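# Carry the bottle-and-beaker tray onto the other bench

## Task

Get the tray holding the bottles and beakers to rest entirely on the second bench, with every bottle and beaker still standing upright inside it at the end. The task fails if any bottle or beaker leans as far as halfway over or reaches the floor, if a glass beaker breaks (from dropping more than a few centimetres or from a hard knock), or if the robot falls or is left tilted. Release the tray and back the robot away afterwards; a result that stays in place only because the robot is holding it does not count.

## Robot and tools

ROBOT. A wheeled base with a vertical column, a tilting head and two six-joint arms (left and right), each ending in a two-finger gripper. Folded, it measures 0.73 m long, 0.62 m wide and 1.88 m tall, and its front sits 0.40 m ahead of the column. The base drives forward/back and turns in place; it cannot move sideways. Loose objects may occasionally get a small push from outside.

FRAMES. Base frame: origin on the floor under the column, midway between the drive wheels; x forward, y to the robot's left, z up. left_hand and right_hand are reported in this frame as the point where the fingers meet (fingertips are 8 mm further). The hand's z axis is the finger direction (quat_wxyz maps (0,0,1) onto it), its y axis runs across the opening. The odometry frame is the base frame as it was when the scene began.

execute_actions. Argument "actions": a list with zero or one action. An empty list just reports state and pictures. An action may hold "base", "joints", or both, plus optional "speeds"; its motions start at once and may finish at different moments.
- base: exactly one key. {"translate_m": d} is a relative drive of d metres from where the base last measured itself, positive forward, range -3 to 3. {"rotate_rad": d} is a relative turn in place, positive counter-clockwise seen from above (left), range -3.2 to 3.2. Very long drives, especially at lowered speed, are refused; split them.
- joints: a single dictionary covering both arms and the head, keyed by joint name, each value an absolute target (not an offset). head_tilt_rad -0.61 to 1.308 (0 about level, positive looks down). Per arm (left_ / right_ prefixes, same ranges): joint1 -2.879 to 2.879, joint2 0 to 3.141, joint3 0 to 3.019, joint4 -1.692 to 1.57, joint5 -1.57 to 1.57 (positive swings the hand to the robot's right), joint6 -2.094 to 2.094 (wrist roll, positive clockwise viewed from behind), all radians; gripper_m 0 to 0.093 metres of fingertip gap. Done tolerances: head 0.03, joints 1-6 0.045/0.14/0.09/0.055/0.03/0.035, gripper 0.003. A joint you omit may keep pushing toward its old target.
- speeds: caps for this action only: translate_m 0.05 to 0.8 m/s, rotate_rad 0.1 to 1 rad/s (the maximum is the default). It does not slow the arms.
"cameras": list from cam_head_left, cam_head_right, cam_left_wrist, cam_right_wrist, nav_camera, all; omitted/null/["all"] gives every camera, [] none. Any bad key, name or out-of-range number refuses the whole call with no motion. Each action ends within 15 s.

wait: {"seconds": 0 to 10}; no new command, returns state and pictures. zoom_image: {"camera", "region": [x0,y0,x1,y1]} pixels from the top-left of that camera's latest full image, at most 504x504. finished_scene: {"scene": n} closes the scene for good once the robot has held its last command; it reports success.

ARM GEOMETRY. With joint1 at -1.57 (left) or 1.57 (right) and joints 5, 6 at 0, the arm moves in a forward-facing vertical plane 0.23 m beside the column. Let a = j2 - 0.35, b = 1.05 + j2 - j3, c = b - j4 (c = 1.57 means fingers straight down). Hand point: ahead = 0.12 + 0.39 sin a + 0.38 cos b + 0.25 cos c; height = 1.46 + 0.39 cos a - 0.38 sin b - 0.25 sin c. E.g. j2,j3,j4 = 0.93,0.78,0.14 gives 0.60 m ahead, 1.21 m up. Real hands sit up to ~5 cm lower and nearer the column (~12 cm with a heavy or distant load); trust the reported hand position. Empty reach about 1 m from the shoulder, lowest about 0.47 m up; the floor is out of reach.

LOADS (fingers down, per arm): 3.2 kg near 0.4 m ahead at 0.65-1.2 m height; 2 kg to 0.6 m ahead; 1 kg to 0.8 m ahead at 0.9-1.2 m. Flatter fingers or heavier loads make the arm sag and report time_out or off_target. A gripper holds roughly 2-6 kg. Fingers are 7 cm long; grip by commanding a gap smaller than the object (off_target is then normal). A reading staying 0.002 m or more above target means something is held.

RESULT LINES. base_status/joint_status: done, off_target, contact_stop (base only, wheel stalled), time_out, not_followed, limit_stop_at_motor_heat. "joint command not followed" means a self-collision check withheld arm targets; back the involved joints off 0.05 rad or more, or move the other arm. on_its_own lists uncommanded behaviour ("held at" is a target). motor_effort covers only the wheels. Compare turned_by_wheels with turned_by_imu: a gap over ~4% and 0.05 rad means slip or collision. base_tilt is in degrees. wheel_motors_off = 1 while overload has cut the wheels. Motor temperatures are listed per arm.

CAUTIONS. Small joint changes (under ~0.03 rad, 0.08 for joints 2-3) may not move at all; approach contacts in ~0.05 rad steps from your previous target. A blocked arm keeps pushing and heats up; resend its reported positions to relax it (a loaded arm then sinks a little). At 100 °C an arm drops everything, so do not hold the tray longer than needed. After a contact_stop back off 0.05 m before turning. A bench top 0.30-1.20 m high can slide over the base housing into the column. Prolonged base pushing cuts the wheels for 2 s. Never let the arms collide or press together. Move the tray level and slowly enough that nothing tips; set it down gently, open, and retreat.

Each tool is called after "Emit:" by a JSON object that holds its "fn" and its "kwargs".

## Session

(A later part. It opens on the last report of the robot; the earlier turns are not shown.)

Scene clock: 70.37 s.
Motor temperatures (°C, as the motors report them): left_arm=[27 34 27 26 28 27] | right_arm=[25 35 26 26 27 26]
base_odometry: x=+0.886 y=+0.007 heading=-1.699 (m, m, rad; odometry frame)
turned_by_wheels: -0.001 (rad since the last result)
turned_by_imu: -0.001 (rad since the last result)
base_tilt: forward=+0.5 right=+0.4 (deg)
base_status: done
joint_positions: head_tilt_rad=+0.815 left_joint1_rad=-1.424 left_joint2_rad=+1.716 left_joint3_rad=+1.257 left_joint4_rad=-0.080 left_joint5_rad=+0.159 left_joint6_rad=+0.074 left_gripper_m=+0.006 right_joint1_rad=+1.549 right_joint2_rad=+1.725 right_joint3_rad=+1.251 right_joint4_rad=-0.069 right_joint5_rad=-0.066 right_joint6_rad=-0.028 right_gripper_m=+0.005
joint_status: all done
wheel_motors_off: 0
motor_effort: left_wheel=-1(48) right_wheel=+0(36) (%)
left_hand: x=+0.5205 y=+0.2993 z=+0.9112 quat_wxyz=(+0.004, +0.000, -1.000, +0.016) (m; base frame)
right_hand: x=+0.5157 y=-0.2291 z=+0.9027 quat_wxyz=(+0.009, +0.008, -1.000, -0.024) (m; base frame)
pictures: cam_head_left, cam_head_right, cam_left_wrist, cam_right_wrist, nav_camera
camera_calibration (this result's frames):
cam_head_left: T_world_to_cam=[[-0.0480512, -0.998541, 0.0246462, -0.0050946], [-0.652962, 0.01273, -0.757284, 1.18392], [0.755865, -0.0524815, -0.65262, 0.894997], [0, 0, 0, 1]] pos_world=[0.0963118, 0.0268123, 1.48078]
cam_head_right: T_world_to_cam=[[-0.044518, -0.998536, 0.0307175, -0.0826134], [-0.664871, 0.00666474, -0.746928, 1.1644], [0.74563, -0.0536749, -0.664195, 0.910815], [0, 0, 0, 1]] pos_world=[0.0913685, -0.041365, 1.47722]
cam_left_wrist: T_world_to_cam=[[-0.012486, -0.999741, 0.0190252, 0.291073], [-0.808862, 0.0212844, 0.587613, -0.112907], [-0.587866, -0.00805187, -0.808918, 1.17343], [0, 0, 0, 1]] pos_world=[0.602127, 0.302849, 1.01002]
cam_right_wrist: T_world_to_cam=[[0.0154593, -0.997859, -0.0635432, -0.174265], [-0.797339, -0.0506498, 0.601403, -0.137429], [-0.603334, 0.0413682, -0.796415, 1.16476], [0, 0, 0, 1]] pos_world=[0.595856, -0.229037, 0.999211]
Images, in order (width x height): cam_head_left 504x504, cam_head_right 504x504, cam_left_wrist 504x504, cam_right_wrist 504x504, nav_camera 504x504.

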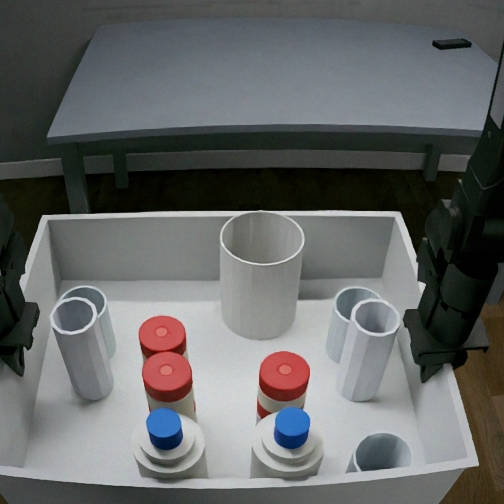

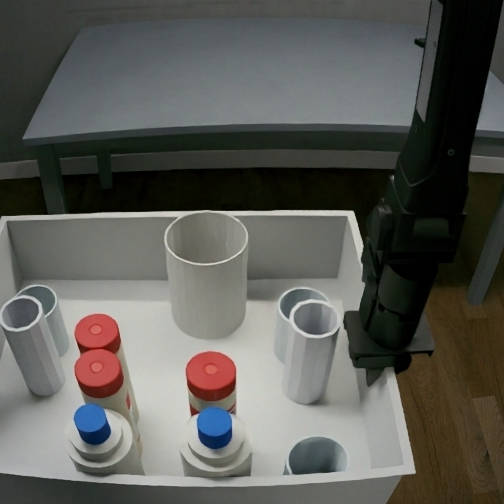

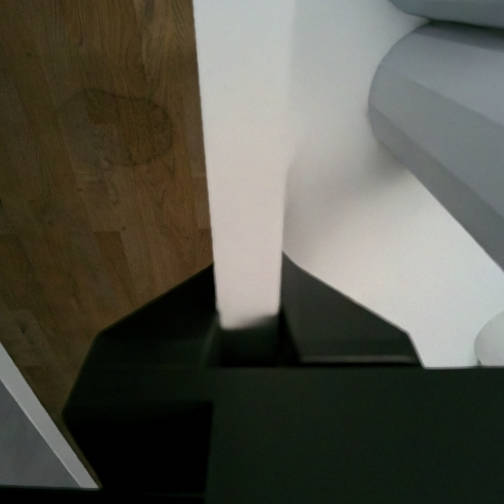

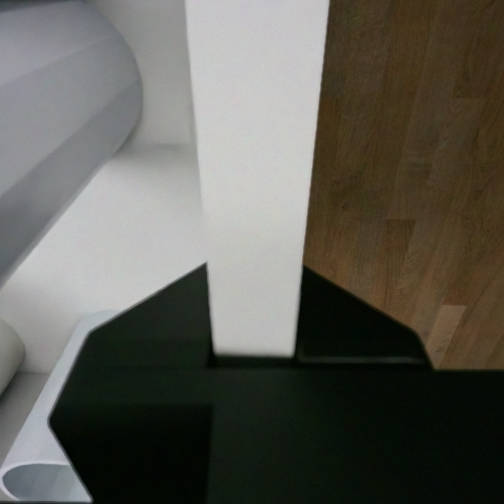

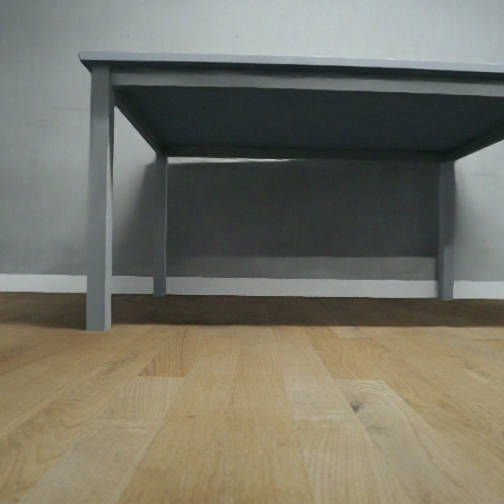

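Emit:
{"fn": "execute_actions", "kwargs": {"actions": [{"base":{"rotate_rad":-1.6},"speeds":{"rotate_rad":0.3}}], "cameras": ["cam_head_left","nav_camera"]}}

Emit:
{"fn": "execute_actions", "kwargs": {"actions": [{"base":{"rotate_rad":-1.56},"speeds":{"rotate_rad":0.3}}], "cameras": ["cam_head_left","nav_camera"]}}

Scene clock: 77.07 s.
Motor temperatures (°C, as the motors report them): left_arm=[27 35 27 26 29 27] | right_arm=[25 36 26 26 28 26]
base_odometry: x=+0.886 y=+0.007 heading=+2.985 (m, m, rad; odometry frame)
turned_by_wheels: -1.599 (rad since the last result)
turned_by_imu: -1.588 (rad since the last result)
base_tilt: forward=+0.4 right=+0.4 (deg)
base_status: done
joint_positions: head_tilt_rad=+0.815 left_joint1_rad=-1.427 left_joint2_rad=+1.716 left_joint3_rad=+1.257 left_joint4_rad=-0.080 left_joint5_rad=+0.159 left_joint6_rad=+0.072 left_gripper_m=+0.006 right_joint1_rad=+1.546 right_joint2_rad=+1.725 right_joint3_rad=+1.251 right_joint4_rad=-0.069 right_joint5_rad=-0.069 right_joint6_rad=-0.031 right_gripper_m=+0.005
joint_status: not commanded
wheel_motors_off: 0
motor_effort: left_wheel=+5(56) right_wheel=-5(47) (%)
left_hand: x=+0.5206 y=+0.2974 z=+0.9110 quat_wxyz=(+0.004, +0.001, -1.000, +0.018) (m; base frame)
right_hand: x=+0.5161 y=-0.2310 z=+0.9028 quat_wxyz=(+0.009, +0.009, -1.000, -0.024) (m; base frame)
pictures: cam_head_left, nav_camera
camera_calibration (this result's frames):
cam_head_left: T_world_to_cam=[[-0.0480512, -0.998541, 0.0246462, -0.00509458], [-0.652961, 0.01273, -0.757284, 1.18392], [0.755865, -0.0524815, -0.65262, 0.894997], [0, 0, 0, 1]] pos_world=[0.0963118, 0.0268123, 1.48078]
Images, in order (width x height): cam_head_left 504x504, nav_camera 504x504.

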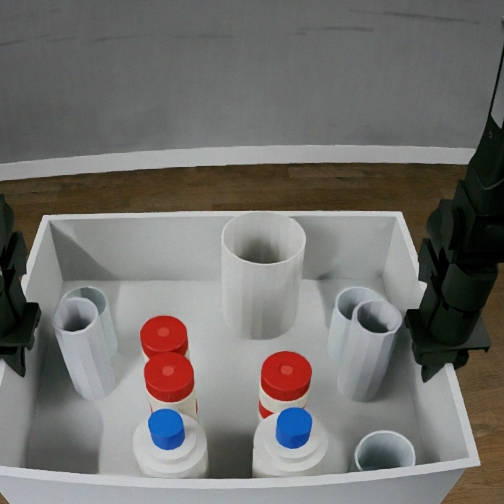

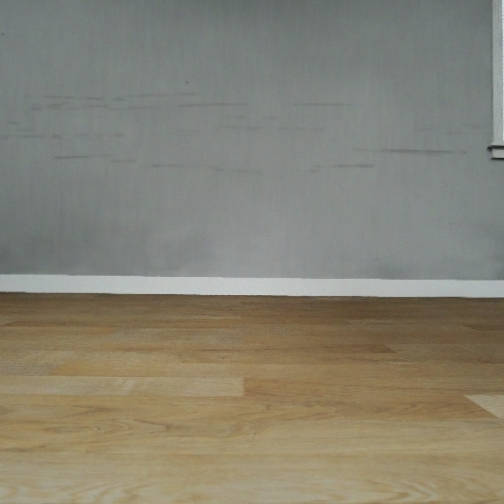

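Scene clock: 83.13 s.
Motor temperatures (°C, as the motors report them): left_arm=[27 35 27 26 29 27] | right_arm=[25 37 26 26 28 26]
base_odometry: x=+0.886 y=+0.007 heading=+1.426 (m, m, rad; odometry frame)
turned_by_wheels: -1.559 (rad since the last result)
turned_by_imu: -1.550 (rad since the last result)
base_tilt: forward=+0.4 right=+0.4 (deg)
base_status: done
joint_positions: head_tilt_rad=+0.815 left_joint1_rad=-1.427 left_joint2_rad=+1.716 left_joint3_rad=+1.257 left_joint4_rad=-0.080 left_joint5_rad=+0.160 left_joint6_rad=+0.072 left_gripper_m=+0.006 right_joint1_rad=+1.545 right_joint2_rad=+1.725 right_joint3_rad=+1.252 right_joint4_rad=-0.069 right_joint5_rad=-0.068 right_joint6_rad=-0.031 right_gripper_m=+0.006
joint_status: not commanded
wheel_motors_off: 0
motor_effort: left_wheel=+5(33) right_wheel=-5(29) (%)
left_hand: x=+0.5206 y=+0.2973 z=+0.9110 quat_wxyz=(+0.004, +0.001, -1.000, +0.018) (m; base frame)
right_hand: x=+0.5164 y=-0.2314 z=+0.9028 quat_wxyz=(+0.009, +0.009, -1.000, -0.023) (m; base frame)
pictures: cam_head_left, nav_camera
camera_calibration (this result's frames):
cam_head_left: T_world_to_cam=[[-0.0480512, -0.998541, 0.0246462, -0.00509459], [-0.652961, 0.01273, -0.757284, 1.18392], [0.755865, -0.0524815, -0.65262, 0.894997], [0, 0, 0, 1]] pos_world=[0.0963118, 0.0268123, 1.48078]
Images, in order (width x height): cam_head_left 504x504, nav_camera 504x504.

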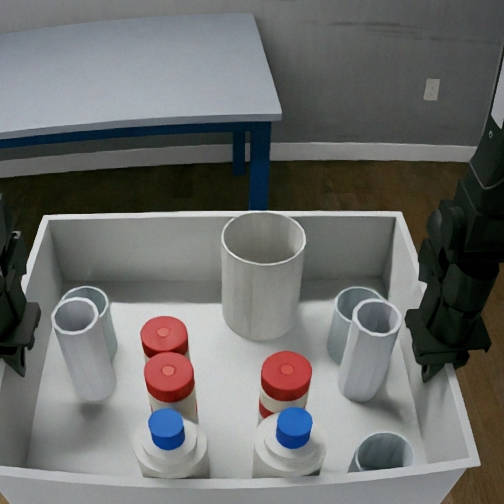

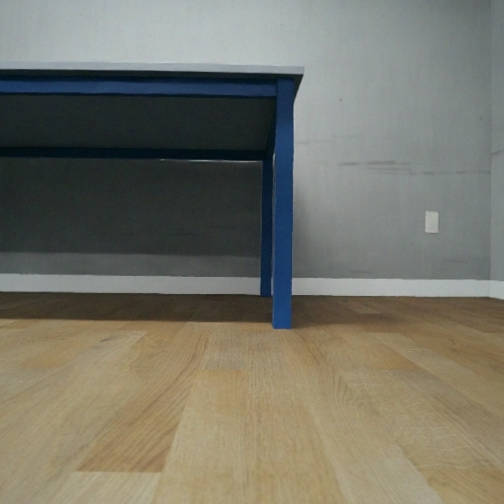

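Emit:
{"fn": "execute_actions", "kwargs": {"actions": [{"base":{"rotate_rad":0.8},"speeds":{"rotate_rad":0.3}}], "cameras": ["nav_camera"]}}

Emit:
{"fn": "execute_actions", "kwargs": {"actions": [{"base":{"translate_m":0.55},"speeds":{"translate_m":0.2}}], "cameras": ["nav_camera"]}}

Emit:
{"fn": "execute_actions", "kwargs": {"actions": [{"base":{"rotate_rad":-0.775},"speeds":{"rotate_rad":0.3}}], "cameras": ["cam_head_left","cam_head_right","nav_camera"]}}

Scene clock: 87.93 s.
Motor temperatures (°C, as the motors report them): left_arm=[27 36 27 26 29 27] | right_arm=[25 37 26 26 28 26]
base_odometry: x=+0.886 y=+0.007 heading=+2.225 (m, m, rad; odometry frame)
turned_by_wheels: +0.799 (rad since the last result)
turned_by_imu: +0.792 (rad since the last result)
base_tilt: forward=+0.4 right=+0.4 (deg)
base_status: done
joint_positions: head_tilt_rad=+0.815 left_joint1_rad=-1.417 left_joint2_rad=+1.716 left_joint3_rad=+1.257 left_joint4_rad=-0.080 left_joint5_rad=+0.165 left_joint6_rad=+0.074 left_gripper_m=+0.006 right_joint1_rad=+1.555 right_joint2_rad=+1.725 right_joint3_rad=+1.252 right_joint4_rad=-0.069 right_joint5_rad=-0.062 right_joint6_rad=-0.026 right_gripper_m=+0.005
joint_status: not commanded
wheel_motors_off: 0
motor_effort: left_wheel=-3(27) right_wheel=+0(28) (%)
left_hand: x=+0.5203 y=+0.3036 z=+0.9117 quat_wxyz=(+0.003, +0.003, -1.000, +0.016) (m; base frame)
right_hand: x=+0.5164 y=-0.2255 z=+0.9027 quat_wxyz=(+0.009, +0.009, -1.000, -0.025) (m; base frame)
pictures: nav_camera
Images, in order (width x height): nav_camera 504x504.

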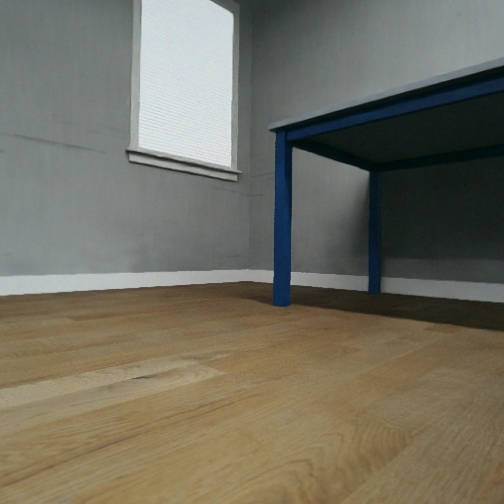

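Scene clock: 91.53 s.
Motor temperatures (°C, as the motors report them): left_arm=[27 36 27 26 30 27] | right_arm=[25 37 26 26 28 26]
base_odometry: x=+0.551 y=+0.444 heading=+2.223 (m, m, rad; odometry frame)
turned_by_wheels: -0.002 (rad since the last result)
turned_by_imu: -0.003 (rad since the last result)
base_tilt: forward=+0.4 right=+0.4 (deg)
base_status: done
joint_positions: head_tilt_rad=+0.815 left_joint1_rad=-1.417 left_joint2_rad=+1.714 left_joint3_rad=+1.263 left_joint4_rad=-0.078 left_joint5_rad=+0.164 left_joint6_rad=+0.074 left_gripper_m=+0.006 right_joint1_rad=+1.555 right_joint2_rad=+1.725 right_joint3_rad=+1.257 right_joint4_rad=-0.070 right_joint5_rad=-0.064 right_joint6_rad=-0.025 right_gripper_m=+0.005
joint_status: not commanded
wheel_motors_off: 0
motor_effort: left_wheel=-1(55) right_wheel=+1(55) (%)
left_hand: x=+0.5251 y=+0.3034 z=+0.9124 quat_wxyz=(-0.001, +0.002, -1.000, +0.016) (m; base frame)
right_hand: x=+0.5194 y=-0.2253 z=+0.9028 quat_wxyz=(+0.006, +0.008, -1.000, -0.025) (m; base frame)
pictures: nav_camera
Images, in order (width x height): nav_camera 504x504.

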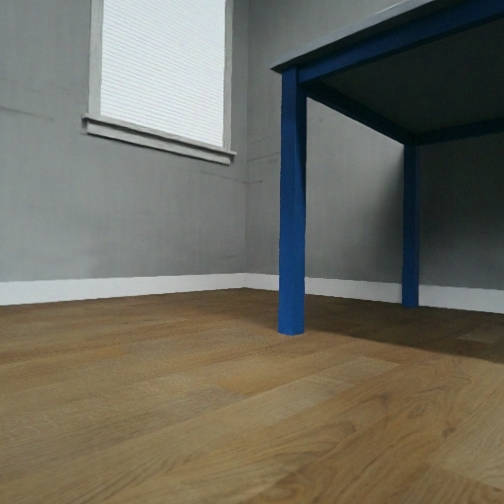

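Scene clock: 95.00 s.
Motor temperatures (°C, as the motors report them): left_arm=[27 36 27 26 30 27] | right_arm=[25 37 26 26 28 26]
base_odometry: x=+0.551 y=+0.444 heading=+1.449 (m, m, rad; odometry frame)
turned_by_wheels: -0.774 (rad since the last result)
turned_by_imu: -0.768 (rad since the last result)
base_tilt: forward=+0.5 right=+0.4 (deg)
base_status: done
joint_positions: head_tilt_rad=+0.815 left_joint1_rad=-1.427 left_joint2_rad=+1.714 left_joint3_rad=+1.263 left_joint4_rad=-0.078 left_joint5_rad=+0.159 left_joint6_rad=+0.073 left_gripper_m=+0.006 right_joint1_rad=+1.546 right_joint2_rad=+1.725 right_joint3_rad=+1.256 right_joint4_rad=-0.070 right_joint5_rad=-0.069 right_joint6_rad=-0.028 right_gripper_m=+0.006
joint_status: not commanded
wheel_motors_off: 0
motor_effort: left_wheel=+6(40) right_wheel=-6(44) (%)
left_hand: x=+0.5255 y=+0.2974 z=+0.9118 quat_wxyz=(-0.001, -0.001, -1.000, +0.017) (m; base frame)
right_hand: x=+0.5187 y=-0.2311 z=+0.9029 quat_wxyz=(+0.007, +0.007, -1.000, -0.024) (m; base frame)
pictures: cam_head_left, cam_head_right, nav_camera
camera_calibration (this result's frames):
cam_head_left: T_world_to_cam=[[-0.04806, -0.998541, 0.0246291, -0.00506783], [-0.652692, 0.01273, -0.757516, 1.18426], [0.756097, -0.0524815, -0.652351, 0.894571], [0, 0, 0, 1]] pos_world=[0.0963329, 0.0268123, 1.4808]
cam_head_right: T_world_to_cam=[[-0.0445289, -0.998536, 0.0307016, -0.0825885], [-0.664606, 0.00666474, -0.747165, 1.16475], [0.745866, -0.0536749, -0.66393, 0.910395], [0, 0, 0, 1]] pos_world=[0.0913908, -0.041365, 1.47724]
Images, in order (width x height): cam_head_left 504x504, cam_head_right 504x504, nav_camera 504x504.

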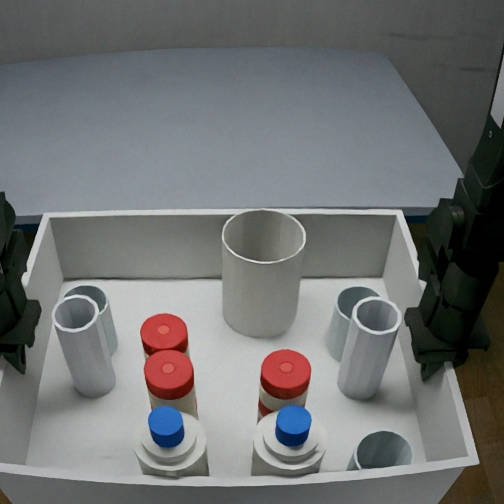

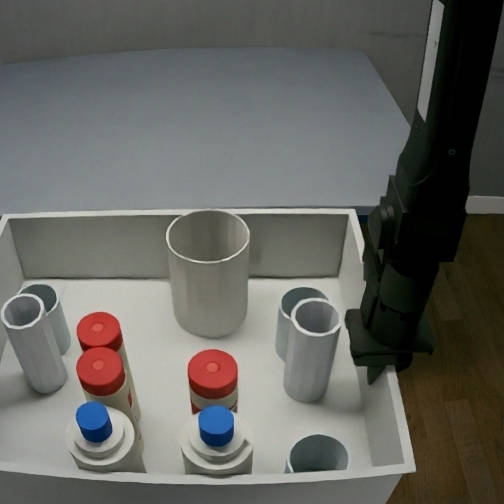

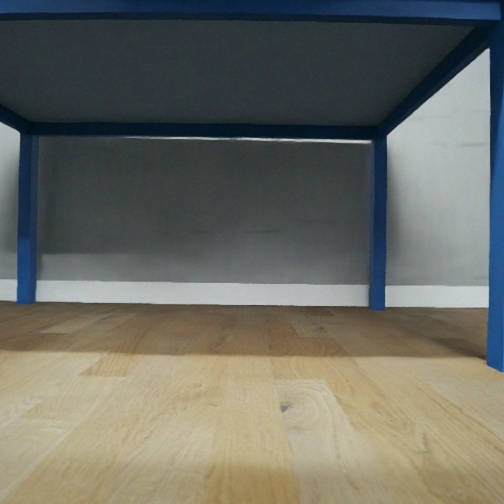

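Emit:
{"fn": "execute_actions", "kwargs": {"actions": [{"base":{"translate_m":0.62},"speeds":{"translate_m":0.15},"joints":{"head_tilt_rad":1.1}}]}}

Scene clock: 100.50 s.
Motor temperatures (°C, as the motors report them): left_arm=[27 36 27 26 30 27] | right_arm=[25 38 26 26 29 26]
base_odometry: x=+0.627 y=+1.060 heading=+1.448 (m, m, rad; odometry frame)
turned_by_wheels: -0.001 (rad since the last result)
turned_by_imu: -0.003 (rad since the last result)
base_tilt: forward=+0.5 right=+0.4 (deg)
base_status: done
joint_positions: head_tilt_rad=+1.099 left_joint1_rad=-1.426 left_joint2_rad=+1.713 left_joint3_rad=+1.264 left_joint4_rad=-0.077 left_joint5_rad=+0.160 left_joint6_rad=+0.071 left_gripper_m=+0.006 right_joint1_rad=+1.546 right_joint2_rad=+1.723 right_joint3_rad=+1.257 right_joint4_rad=-0.070 right_joint5_rad=-0.068 right_joint6_rad=-0.028 right_gripper_m=+0.006
joint_status: all done
wheel_motors_off: 0
motor_effort: left_wheel=-2(66) right_wheel=+2(44) (%)
left_hand: x=+0.5265 y=+0.2979 z=+0.9121 quat_wxyz=(-0.002, +0.001, -1.000, +0.017) (m; base frame)
right_hand: x=+0.5203 y=-0.2309 z=+0.9033 quat_wxyz=(+0.006, +0.008, -1.000, -0.024) (m; base frame)
pictures: cam_head_left, cam_head_right, cam_left_wrist, cam_right_wrist, nav_camera
camera_calibration (this result's frames):
cam_head_left: T_world_to_cam=[[-0.0392398, -0.998541, 0.0371025, -0.0247178], [-0.838713, 0.01273, -0.544425, 0.865404], [0.543158, -0.0524815, -0.837988, 1.1911], [0, 0, 0, 1]] pos_world=[0.0779001, 0.0268123, 1.47019]
cam_head_right: T_world_to_cam=[[-0.0341495, -0.998536, 0.0419432, -0.100419], [-0.847251, 0.00666474, -0.531151, 0.841225], [0.530094, -0.0536749, -0.846238, 1.20194], [0, 0, 0, 1]] pos_world=[0.0721581, -0.041365, 1.46816]
cam_left_wrist: T_world_to_cam=[[-0.0122389, -0.999709, 0.0207933, 0.287959], [-0.815447, 0.0220137, 0.578413, -0.0969068], [-0.578702, -0.00987673, -0.815479, 1.17944], [0, 0, 0, 1]] pos_world=[0.607045, 0.301657, 1.01187]
cam_right_wrist: T_world_to_cam=[[0.0141237, -0.997914, -0.0629929, -0.175889], [-0.801771, -0.0489461, 0.595624, -0.126286], [-0.597465, 0.0420935, -0.80079, 1.16915], [0, 0, 0, 1]] pos_world=[0.599756, -0.230917, 1.00038]
Images, in order (width x height): cam_head_left 504x504, cam_head_right 504x504, cam_left_wrist 504x504, cam_right_wrist 504x504, nav_camera 504x504.

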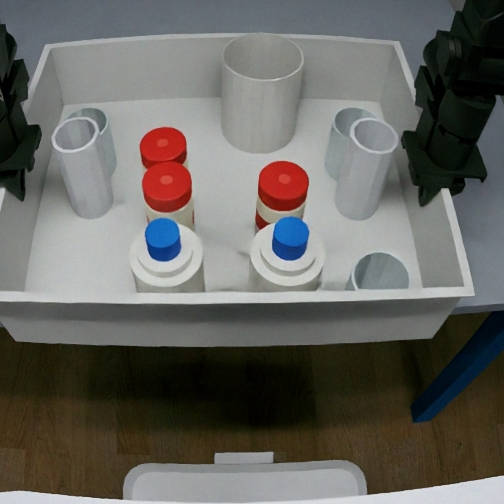

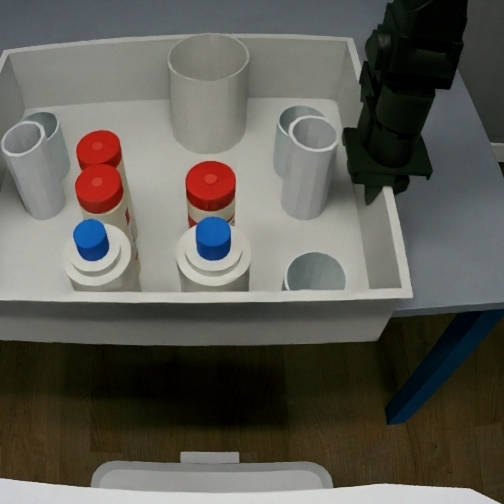

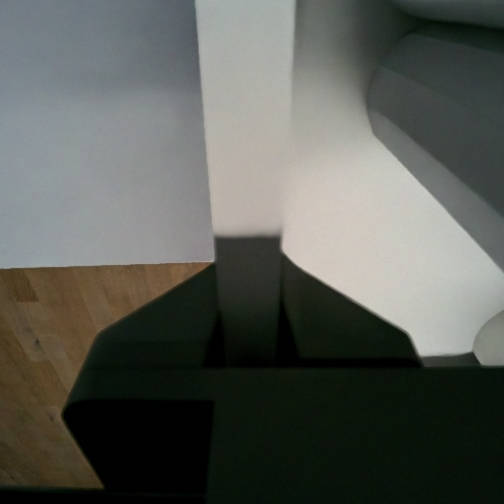

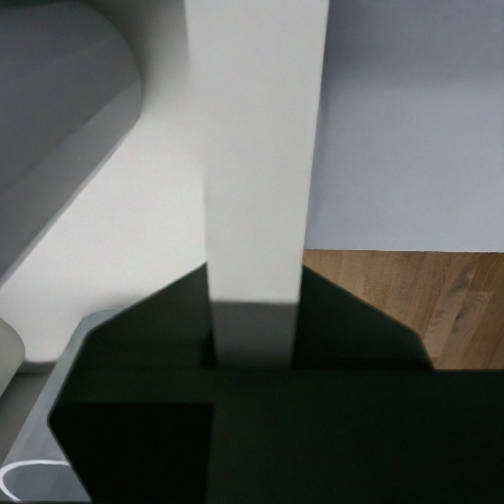

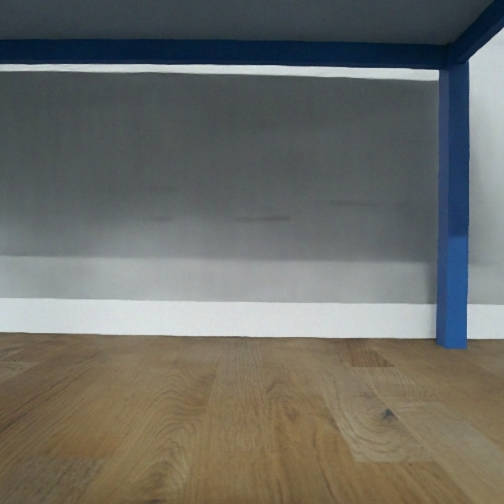

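Emit:
{"fn": "execute_actions", "kwargs": {"actions": [{"base":{"translate_m":0.165},"speeds":{"translate_m":0.1}}], "cameras": ["cam_head_left","cam_head_right"]}}

Emit:
{"fn": "execute_actions", "kwargs": {"actions": [{"joints":{"left_joint2_rad":1.69,"left_joint3_rad":1.295,"left_joint4_rad":-0.07,"right_joint2_rad":1.69,"right_joint3_rad":1.295,"right_joint4_rad":-0.07}}], "cameras": []}}

Emit:
{"fn": "execute_actions", "kwargs": {"actions": [{"joints":{"left_joint2_rad":1.74,"left_joint3_rad":1.33,"left_joint4_rad":-0.06,"right_joint2_rad":1.74,"right_joint3_rad":1.33,"right_joint4_rad":-0.06}}], "cameras": ["cam_head_left","cam_head_right"]}}

Scene clock: 103.47 s.
Motor temperatures (°C, as the motors report them): left_arm=[27 37 27 26 30 27] | right_arm=[25 38 26 26 29 26]
base_odometry: x=+0.647 y=+1.223 heading=+1.448 (m, m, rad; odometry frame)
turned_by_wheels: +0.000 (rad since the last result)
turned_by_imu: -0.001 (rad since the last result)
base_tilt: forward=+0.4 right=+0.4 (deg)
base_status: done
joint_positions: head_tilt_rad=+1.100 left_joint1_rad=-1.426 left_joint2_rad=+1.713 left_joint3_rad=+1.265 left_joint4_rad=-0.078 left_joint5_rad=+0.160 left_joint6_rad=+0.072 left_gripper_m=+0.006 right_joint1_rad=+1.546 right_joint2_rad=+1.723 right_joint3_rad=+1.257 right_joint4_rad=-0.070 right_joint5_rad=-0.068 right_joint6_rad=-0.028 right_gripper_m=+0.006
joint_status: not commanded
wheel_motors_off: 0
motor_effort: left_wheel=-1(41) right_wheel=+1(37) (%)
left_hand: x=+0.5270 y=+0.2979 z=+0.9123 quat_wxyz=(-0.002, +0.000, -1.000, +0.017) (m; base frame)
right_hand: x=+0.5205 y=-0.2309 z=+0.9035 quat_wxyz=(+0.005, +0.007, -1.000, -0.024) (m; base frame)
pictures: cam_head_left, cam_head_right
camera_calibration (this result's frames):
cam_head_left: T_world_to_cam=[[-0.0392056, -0.998541, 0.0371387, -0.0247752], [-0.839214, 0.01273, -0.543652, 0.864238], [0.542385, -0.0524815, -0.838489, 1.19191], [0, 0, 0, 1]] pos_world=[0.0778357, 0.0268123, 1.47017]
cam_head_right: T_world_to_cam=[[-0.0341108, -0.998536, 0.0419746, -0.10047], [-0.84774, 0.00666474, -0.53037, 0.840046], [0.529314, -0.0536749, -0.846727, 1.20273], [0, 0, 0, 1]] pos_world=[0.0720919, -0.041365, 1.46814]
Images, in order (width x height): cam_head_left 504x504, cam_head_right 504x504.

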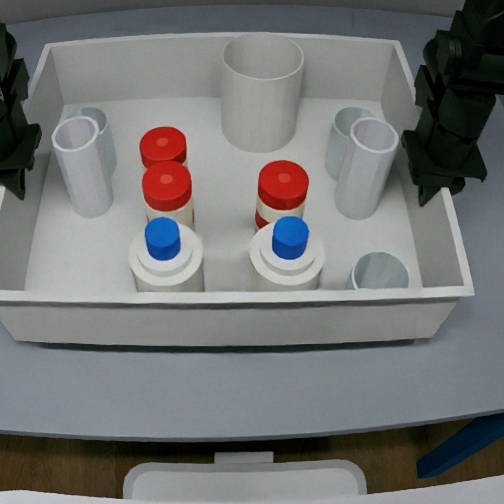

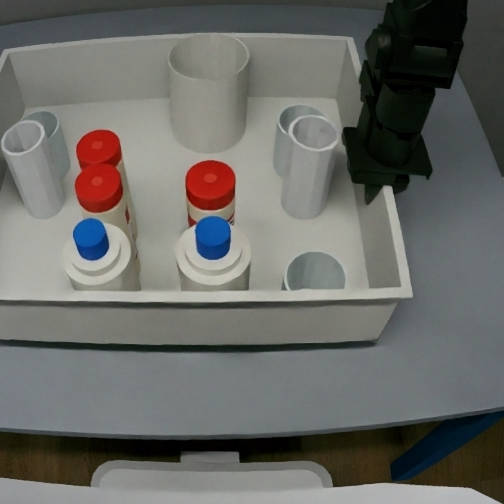

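Scene clock: 104.13 s.
Motor temperatures (°C, as the motors report them): left_arm=[27 37 27 26 30 27] | right_arm=[25 38 26 26 29 26]
base_odometry: x=+0.647 y=+1.223 heading=+1.448 (m, m, rad; odometry frame)
turned_by_wheels: +0.000 (rad since the last result)
turned_by_imu: +0.000 (rad since the last result)
base_tilt: forward=+0.4 right=+0.4 (deg)
base_status: not commanded
joint_positions: head_tilt_rad=+1.100 left_joint1_rad=-1.426 left_joint2_rad=+1.741 left_joint3_rad=+1.296 left_joint4_rad=-0.068 left_joint5_rad=+0.162 left_joint6_rad=+0.069 left_gripper_m=+0.006 right_joint1_rad=+1.549 right_joint2_rad=+1.750 right_joint3_rad=+1.294 right_joint4_rad=-0.067 right_joint5_rad=-0.066 right_joint6_rad=-0.030 right_gripper_m=+0.006
joint_status: all done
wheel_motors_off: 0
motor_effort: left_wheel=-1(1) right_wheel=+1(2) (%)
left_hand: x=+0.5336 y=+0.2993 z=+0.9020 quat_wxyz=(-0.009, +0.001, -1.000, +0.018) (m; base frame)
right_hand: x=+0.5293 y=-0.2294 z=+0.8936 quat_wxyz=(-0.001, +0.010, -1.000, -0.024) (m; base frame)
pictures: none
No camera images: the call's "cameras" was empty. Leave "cameras" out to get every camera's image.

Scene clock: 104.90 s.
Motor temperatures (°C, as the motors report them): left_arm=[27 37 27 26 30 27] | right_arm=[25 38 26 26 29 26]
base_odometry: x=+0.647 y=+1.223 heading=+1.448 (m, m, rad; odometry frame)
turned_by_wheels: +0.000 (rad since the last result)
turned_by_imu: +0.000 (rad since the last result)
base_tilt: forward=+0.4 right=+0.4 (deg)
base_status: not commanded
joint_positions: head_tilt_rad=+1.100 left_joint1_rad=-1.426 left_joint2_rad=+1.799 left_joint3_rad=+1.333 left_joint4_rad=-0.056 left_joint5_rad=+0.163 left_joint6_rad=+0.068 left_gripper_m=+0.006 right_joint1_rad=+1.553 right_joint2_rad=+1.805 right_joint3_rad=+1.330 right_joint4_rad=-0.056 right_joint5_rad=-0.063 right_joint6_rad=-0.028 right_gripper_m=+0.006
joint_status: all done
wheel_motors_off: 0
motor_effort: left_wheel=-1(1) right_wheel=+0(2) (%)
left_hand: x=+0.5266 y=+0.3015 z=+0.8794 quat_wxyz=(-0.004, +0.002, -1.000, +0.019) (m; base frame)
right_hand: x=+0.5230 y=-0.2278 z=+0.8722 quat_wxyz=(+0.003, +0.009, -1.000, -0.024) (m; base frame)
pictures: cam_head_left, cam_head_right
camera_calibration (this result's frames):
cam_head_left: T_world_to_cam=[[-0.0392056, -0.998541, 0.0371386, -0.0247752], [-0.839214, 0.01273, -0.543652, 0.864238], [0.542386, -0.0524815, -0.838489, 1.19191], [0, 0, 0, 1]] pos_world=[0.0778357, 0.0268123, 1.47017]
cam_head_right: T_world_to_cam=[[-0.0341108, -0.998536, 0.0419746, -0.10047], [-0.84774, 0.00666474, -0.53037, 0.840046], [0.529314, -0.0536749, -0.846727, 1.20273], [0, 0, 0, 1]] pos_world=[0.0720919, -0.041365, 1.46814]
Images, in order (width x height): cam_head_left 504x504, cam_head_right 504x504.

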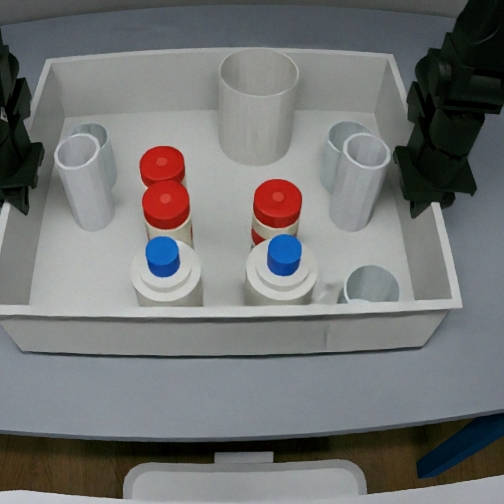

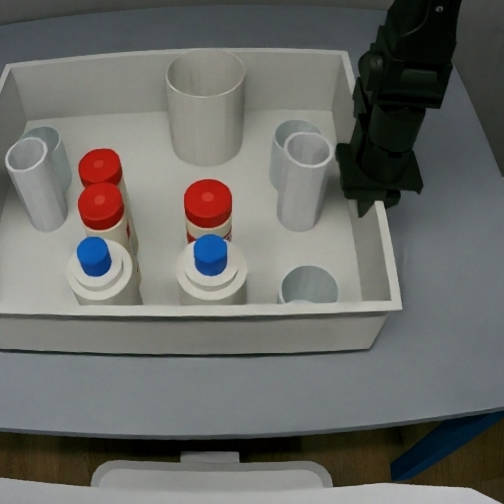

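Good margins. Continue lowering; quaternion is already vertical, so keep b−j4 constant.

Emit:
{"fn": "execute_actions", "kwargs": {"actions": [{"joints":{"left_joint2_rad":1.775,"left_joint3_rad":1.355,"left_joint4_rad":-0.05,"right_joint2_rad":1.775,"right_joint3_rad":1.355,"right_joint4_rad":-0.05}}], "cameras": []}}

Emit:
{"fn": "execute_actions", "kwargs": {"actions": [{"joints":{"left_joint2_rad":1.81,"left_joint3_rad":1.38,"left_joint4_rad":-0.04,"right_joint2_rad":1.81,"right_joint3_rad":1.38,"right_joint4_rad":-0.04}}], "cameras": []}}

Emit:
{"fn": "execute_actions", "kwargs": {"actions": [{"joints":{"left_joint2_rad":1.85,"left_joint3_rad":1.39,"right_joint2_rad":1.85,"right_joint3_rad":1.39}}], "cameras": ["cam_head_left"]}}

Scene clock: 106.00 s.
Motor temperatures (°C, as the motors report them): left_arm=[27 36 27 26 30 27] | right_arm=[25 38 26 26 29 26]
base_odometry: x=+0.647 y=+1.223 heading=+1.448 (m, m, rad; odometry frame)
turned_by_wheels: +0.000 (rad since the last result)
turned_by_imu: +0.000 (rad since the last result)
base_tilt: forward=+0.5 right=+0.4 (deg)
base_status: not commanded
joint_positions: head_tilt_rad=+1.100 left_joint1_rad=-1.426 left_joint2_rad=+1.827 left_joint3_rad=+1.355 left_joint4_rad=-0.049 left_joint5_rad=+0.162 left_joint6_rad=+0.068 left_gripper_m=+0.006 right_joint1_rad=+1.555 right_joint2_rad=+1.835 right_joint3_rad=+1.355 right_joint4_rad=-0.049 right_joint5_rad=-0.063 right_joint6_rad=-0.028 right_gripper_m=+0.006
joint_status: all done
wheel_motors_off: 0
motor_effort: left_wheel=-1(1) right_wheel=+0(2) (%)
left_hand: x=+0.5259 y=+0.3028 z=+0.8689 quat_wxyz=(-0.005, +0.001, -1.000, +0.018) (m; base frame)
right_hand: x=+0.5225 y=-0.2265 z=+0.8606 quat_wxyz=(+0.002, +0.010, -1.000, -0.025) (m; base frame)
pictures: none
No camera images: the call's "cameras" was empty. Leave "cameras" out to get every camera's image.

Scene clock: 106.70 s.
Motor temperatures (°C, as the motors report them): left_arm=[27 36 27 26 30 27] | right_arm=[25 38 26 26 29 26]
base_odometry: x=+0.647 y=+1.223 heading=+1.448 (m, m, rad; odometry frame)
turned_by_wheels: +0.000 (rad since the last result)
turned_by_imu: +0.000 (rad since the last result)
base_tilt: forward=+0.4 right=+0.5 (deg)
base_status: not commanded
joint_positions: head_tilt_rad=+1.100 left_joint1_rad=-1.426 left_joint2_rad=+1.862 left_joint3_rad=+1.382 left_joint4_rad=-0.038 left_joint5_rad=+0.162 left_joint6_rad=+0.068 left_gripper_m=+0.006 right_joint1_rad=+1.557 right_joint2_rad=+1.870 right_joint3_rad=+1.381 right_joint4_rad=-0.039 right_joint5_rad=-0.062 right_joint6_rad=-0.026 right_gripper_m=+0.006
joint_status: all done
wheel_motors_off: 0
motor_effort: left_wheel=-1(1) right_wheel=+1(1) (%)
left_hand: x=+0.5240 y=+0.3044 z=+0.8552 quat_wxyz=(-0.006, +0.002, -1.000, +0.018) (m; base frame)
right_hand: x=+0.5205 y=-0.2254 z=+0.8468 quat_wxyz=(+0.002, +0.010, -1.000, -0.025) (m; base frame)
pictures: none
No camera images: the call's "cameras" was empty. Leave "cameras" out to get every camera's image.

Scene clock: 107.43 s.
Motor temperatures (°C, as the motors report them): left_arm=[27 36 27 26 30 27] | right_arm=[25 38 26 26 29 26]
base_odometry: x=+0.647 y=+1.223 heading=+1.448 (m, m, rad; odometry frame)
turned_by_wheels: +0.000 (rad since the last result)
turned_by_imu: +0.000 (rad since the last result)
base_tilt: forward=+0.4 right=+0.4 (deg)
base_status: not commanded
joint_positions: head_tilt_rad=+1.100 left_joint1_rad=-1.427 left_joint2_rad=+1.894 left_joint3_rad=+1.395 left_joint4_rad=-0.037 left_joint5_rad=+0.164 left_joint6_rad=+0.068 left_gripper_m=+0.006 right_joint1_rad=+1.558 right_joint2_rad=+1.896 right_joint3_rad=+1.389 right_joint4_rad=-0.037 right_joint5_rad=-0.058 right_joint6_rad=-0.026 right_gripper_m=+0.005
joint_status: all done
wheel_motors_off: 0
motor_effort: left_wheel=-1(2) right_wheel=+2(2) (%)
left_hand: x=+0.5134 y=+0.3046 z=+0.8430 quat_wxyz=(+0.002, +0.002, -1.000, +0.020) (m; base frame)
right_hand: x=+0.5098 y=-0.2248 z=+0.8368 quat_wxyz=(+0.010, +0.010, -1.000, -0.024) (m; base frame)
pictures: cam_head_left
camera_calibration (this result's frames):
cam_head_left: T_world_to_cam=[[-0.0392056, -0.998541, 0.0371387, -0.0247752], [-0.839215, 0.01273, -0.543651, 0.864238], [0.542385, -0.0524815, -0.838489, 1.19191], [0, 0, 0, 1]] pos_world=[0.0778357, 0.0268123, 1.47017]
Images, in order (width x height): cam_head_left 504x504.

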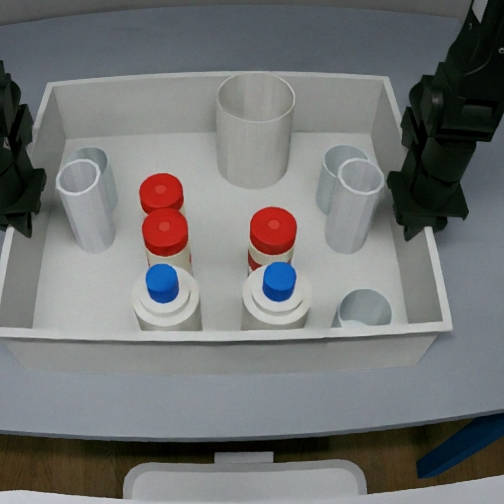

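At the resting height. One more step to confirm contact.

Emit:
{"fn": "execute_actions", "kwargs": {"actions": [{"joints":{"left_joint2_rad":1.89,"left_joint3_rad":1.41,"right_joint2_rad":1.89,"right_joint3_rad":1.41}}], "cameras": ["cam_head_left"]}}

Scene clock: 108.20 s.
Motor temperatures (°C, as the motors report them): left_arm=[27 36 27 26 30 27] | right_arm=[25 38 26 26 29 26]
base_odometry: x=+0.647 y=+1.223 heading=+1.448 (m, m, rad; odometry frame)
turned_by_wheels: +0.000 (rad since the last result)
turned_by_imu: +0.000 (rad since the last result)
base_tilt: forward=+0.4 right=+0.4 (deg)
base_status: not commanded
joint_positions: head_tilt_rad=+1.100 left_joint1_rad=-1.427 left_joint2_rad=+1.895 left_joint3_rad=+1.396 left_joint4_rad=-0.037 left_joint5_rad=+0.165 left_joint6_rad=+0.068 left_gripper_m=+0.006 right_joint1_rad=+1.558 right_joint2_rad=+1.898 right_joint3_rad=+1.390 right_joint4_rad=-0.037 right_joint5_rad=-0.058 right_joint6_rad=-0.026 right_gripper_m=+0.005
joint_status: all done
wheel_motors_off: 0
motor_effort: left_wheel=-1(1) right_wheel=+2(2) (%)
left_hand: x=+0.5124 y=+0.3045 z=+0.8422 quat_wxyz=(+0.003, +0.003, -1.000, +0.020) (m; base frame)
right_hand: x=+0.5094 y=-0.2248 z=+0.8361 quat_wxyz=(+0.010, +0.010, -1.000, -0.024) (m; base frame)
pictures: cam_head_left
camera_calibration (this result's frames):
cam_head_left: T_world_to_cam=[[-0.0392056, -0.998541, 0.0371387, -0.0247752], [-0.839215, 0.01273, -0.543651, 0.864238], [0.542385, -0.0524815, -0.838489, 1.19191], [0, 0, 0, 1]] pos_world=[0.0778357, 0.0268123, 1.47017]
Images, in order (width x height): cam_head_left 504x504.

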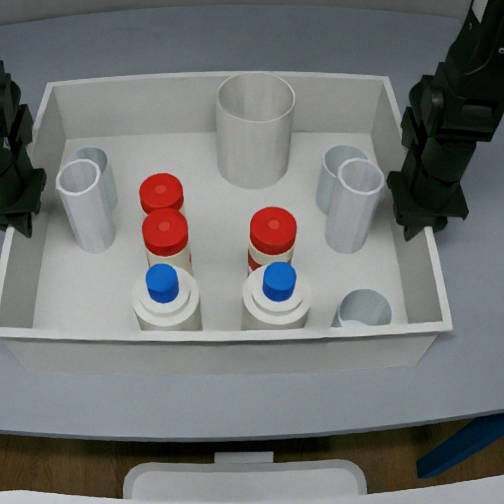

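Emit:
{"fn": "execute_actions", "kwargs": {"actions": [{"joints":{"left_gripper_m":0.04,"right_gripper_m":0.04}}], "cameras": ["cam_head_left"]}}

Emit:
{"fn": "execute_actions", "kwargs": {"actions": [{"joints":{"left_joint2_rad":1.68,"left_joint3_rad":1.24,"left_joint4_rad":-0.06,"right_joint2_rad":1.68,"right_joint3_rad":1.24,"right_joint4_rad":-0.06}}], "cameras": ["cam_head_left"]}}

Scene clock: 109.33 s.
Motor temperatures (°C, as the motors report them): left_arm=[27 36 27 26 30 27] | right_arm=[25 38 26 26 29 26]
base_odometry: x=+0.647 y=+1.223 heading=+1.448 (m, m, rad; odometry frame)
turned_by_wheels: +0.000 (rad since the last result)
turned_by_imu: +0.000 (rad since the last result)
base_tilt: forward=+0.4 right=+0.4 (deg)
base_status: not commanded
joint_positions: head_tilt_rad=+1.100 left_joint1_rad=-1.427 left_joint2_rad=+1.895 left_joint3_rad=+1.399 left_joint4_rad=-0.037 left_joint5_rad=+0.132 left_joint6_rad=+0.070 left_gripper_m=+0.040 right_joint1_rad=+1.560 right_joint2_rad=+1.898 right_joint3_rad=+1.408 right_joint4_rad=-0.037 right_joint5_rad=-0.033 right_joint6_rad=-0.009 right_gripper_m=+0.040
joint_status: all done
wheel_motors_off: 0
motor_effort: left_wheel=+0(1) right_wheel=+2(2) (%)
left_hand: x=+0.5139 y=+0.3102 z=+0.8421 quat_wxyz=(+0.003, +0.002, -1.000, +0.004) (m; base frame)
right_hand: x=+0.5206 y=-0.2284 z=+0.8360 quat_wxyz=(+0.002, +0.002, -1.000, -0.011) (m; base frame)
pictures: cam_head_left
camera_calibration (this result's frames):
cam_head_left: T_world_to_cam=[[-0.0392056, -0.998541, 0.0371387, -0.0247752], [-0.839214, 0.01273, -0.543652, 0.864238], [0.542385, -0.0524815, -0.838489, 1.19191], [0, 0, 0, 1]] pos_world=[0.0778357, 0.0268123, 1.47017]
Images, in order (width x height): cam_head_left 504x504.

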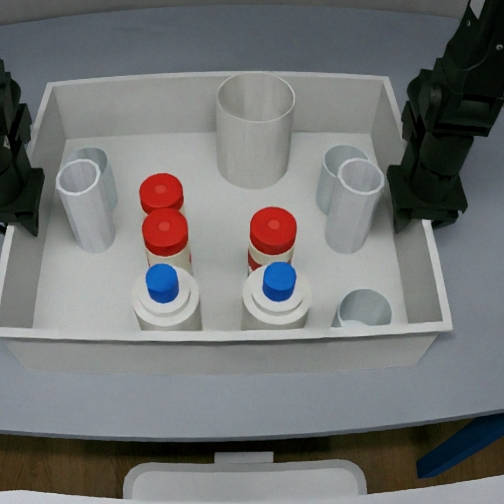

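Scene clock: 110.47 s.
Motor temperatures (°C, as the motors report them): left_arm=[27 36 27 26 30 27] | right_arm=[25 37 26 26 29 26]
base_odometry: x=+0.647 y=+1.223 heading=+1.448 (m, m, rad; odometry frame)
turned_by_wheels: +0.000 (rad since the last result)
turned_by_imu: +0.000 (rad since the last result)
base_tilt: forward=+0.4 right=+0.4 (deg)
base_status: not commanded
joint_positions: head_tilt_rad=+1.100 left_joint1_rad=-1.427 left_joint2_rad=+1.666 left_joint3_rad=+1.245 left_joint4_rad=-0.058 left_joint5_rad=+0.132 left_joint6_rad=+0.070 left_gripper_m=+0.040 right_joint1_rad=+1.560 right_joint2_rad=+1.671 right_joint3_rad=+1.241 right_joint4_rad=-0.049 right_joint5_rad=-0.033 right_joint6_rad=-0.009 right_gripper_m=+0.040
joint_status: all done
wheel_motors_off: 0
motor_effort: left_wheel=-1(2) right_wheel=+2(3) (%)
left_hand: x=+0.5449 y=+0.3014 z=+0.9310 quat_wxyz=(-0.025, -0.002, -1.000, +0.002) (m; base frame)
right_hand: x=+0.5435 y=-0.2276 z=+0.9241 quat_wxyz=(-0.022, +0.002, -1.000, -0.011) (m; base frame)
pictures: cam_head_left
camera_calibration (this result's frames):
cam_head_left: T_world_to_cam=[[-0.0392056, -0.998541, 0.0371387, -0.0247752], [-0.839214, 0.01273, -0.543652, 0.864238], [0.542385, -0.0524815, -0.838489, 1.19191], [0, 0, 0, 1]] pos_world=[0.0778357, 0.0268123, 1.47017]
Images, in order (width x height): cam_head_left 504x504.

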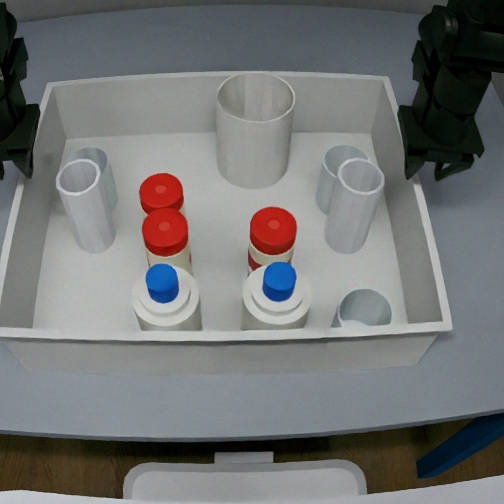

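Emit:
{"fn": "execute_actions", "kwargs": {"actions": [{"joints":{"left_joint2_rad":1.26,"left_joint3_rad":0.985,"left_joint4_rad":-0.243,"right_joint2_rad":1.26,"right_joint3_rad":0.985,"right_joint4_rad":-0.243}}], "cameras": ["cam_head_left"]}}

Emit:
{"fn": "execute_actions", "kwargs": {"actions": [{"base":{"translate_m":-0.8},"joints":{"head_tilt_rad":0.8}}], "cameras": ["cam_head_left","cam_head_right"]}}

Scene clock: 112.30 s.
Motor temperatures (°C, as the motors report them): left_arm=[27 36 27 26 30 27] | right_arm=[25 37 26 26 28 26]
base_odometry: x=+0.647 y=+1.223 heading=+1.448 (m, m, rad; odometry frame)
turned_by_wheels: +0.000 (rad since the last result)
turned_by_imu: -0.001 (rad since the last result)
base_tilt: forward=+0.4 right=+0.4 (deg)
base_status: not commanded
joint_positions: head_tilt_rad=+1.100 left_joint1_rad=-1.427 left_joint2_rad=+1.245 left_joint3_rad=+0.987 left_joint4_rad=-0.245 left_joint5_rad=+0.132 left_joint6_rad=+0.070 left_gripper_m=+0.040 right_joint1_rad=+1.560 right_joint2_rad=+1.241 right_joint3_rad=+0.984 right_joint4_rad=-0.239 right_joint5_rad=-0.033 right_joint6_rad=-0.009 right_gripper_m=+0.040
joint_status: all done
wheel_motors_off: 0
motor_effort: left_wheel=-1(2) right_wheel=+1(2) (%)
left_hand: x=+0.5289 y=+0.2809 z=+1.0848 quat_wxyz=(-0.013, +0.000, -1.000, +0.003) (m; base frame)
right_hand: x=+0.5311 y=-0.2260 z=+1.0827 quat_wxyz=(-0.014, +0.002, -1.000, -0.011) (m; base frame)
pictures: cam_head_left
camera_calibration (this result's frames):
cam_head_left: T_world_to_cam=[[-0.0392056, -0.998541, 0.0371387, -0.0247752], [-0.839215, 0.01273, -0.543652, 0.864238], [0.542385, -0.0524815, -0.838489, 1.19191], [0, 0, 0, 1]] pos_world=[0.0778357, 0.0268123, 1.47017]
Images, in order (width x height): cam_head_left 504x504.

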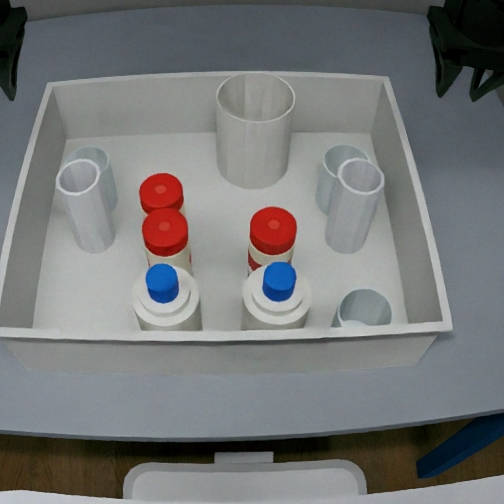

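Scene clock: 115.17 s.
Motor temperatures (°C, as the motors report them): left_arm=[27 35 27 26 29 27] | right_arm=[25 37 26 26 28 26]
base_odometry: x=+0.549 y=+0.429 heading=+1.447 (m, m, rad; odometry frame)
turned_by_wheels: -0.001 (rad since the last result)
turned_by_imu: -0.001 (rad since the last result)
base_tilt: forward=+0.4 right=+0.4 (deg)
base_status: done
joint_positions: head_tilt_rad=+0.815 left_joint1_rad=-1.427 left_joint2_rad=+1.247 left_joint3_rad=+0.985 left_joint4_rad=-0.245 left_joint5_rad=+0.132 left_joint6_rad=+0.070 left_gripper_m=+0.040 right_joint1_rad=+1.560 right_joint2_rad=+1.245 right_joint3_rad=+0.977 right_joint4_rad=-0.239 right_joint5_rad=-0.032 right_joint6_rad=-0.009 right_gripper_m=+0.040
joint_status: all done
wheel_motors_off: 0
motor_effort: left_wheel=-1(41) right_wheel=+1(59) (%)
left_hand: x=+0.5274 y=+0.2809 z=+1.0838 quat_wxyz=(-0.011, +0.000, -1.000, +0.003) (m; base frame)
right_hand: x=+0.5256 y=-0.2261 z=+1.0804 quat_wxyz=(-0.008, +0.002, -1.000, -0.011) (m; base frame)
pictures: cam_head_left, cam_head_right
camera_calibration (this result's frames):
cam_head_left: T_world_to_cam=[[-0.0480568, -0.998541, 0.0246354, -0.0050776], [-0.65279, 0.01273, -0.757432, 1.18414], [0.756013, -0.0524815, -0.65245, 0.894727], [0, 0, 0, 1]] pos_world=[0.0963252, 0.0268123, 1.48079]
cam_head_right: T_world_to_cam=[[-0.0445249, -0.998536, 0.0307074, -0.0825976], [-0.664703, 0.00666474, -0.747078, 1.16462], [0.74578, -0.0536749, -0.664026, 0.910548], [0, 0, 0, 1]] pos_world=[0.0913827, -0.041365, 1.47723]
Images, in order (width x height): cam_head_left 504x504, cam_head_right 504x504.

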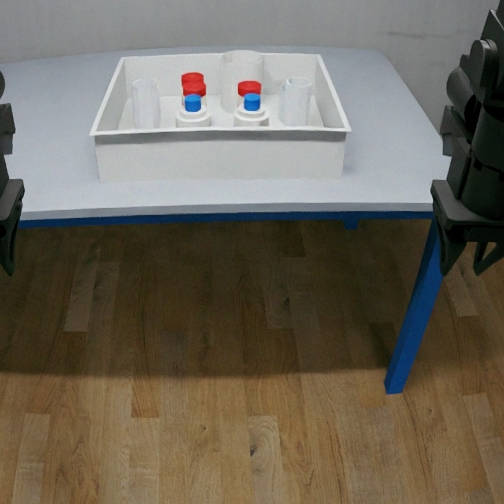

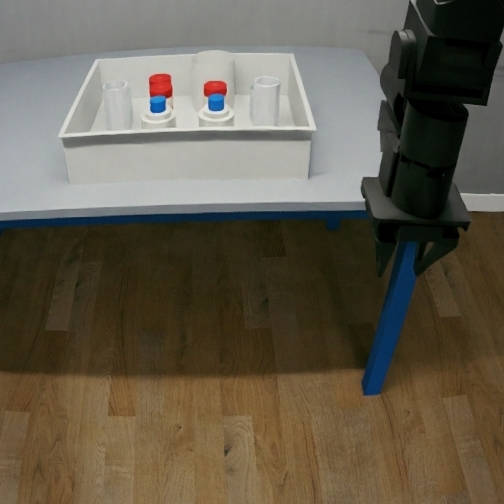

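Emit:
{"fn": "finished_scene", "kwargs": {"scene": 2}}

The scene is finished: the task was done.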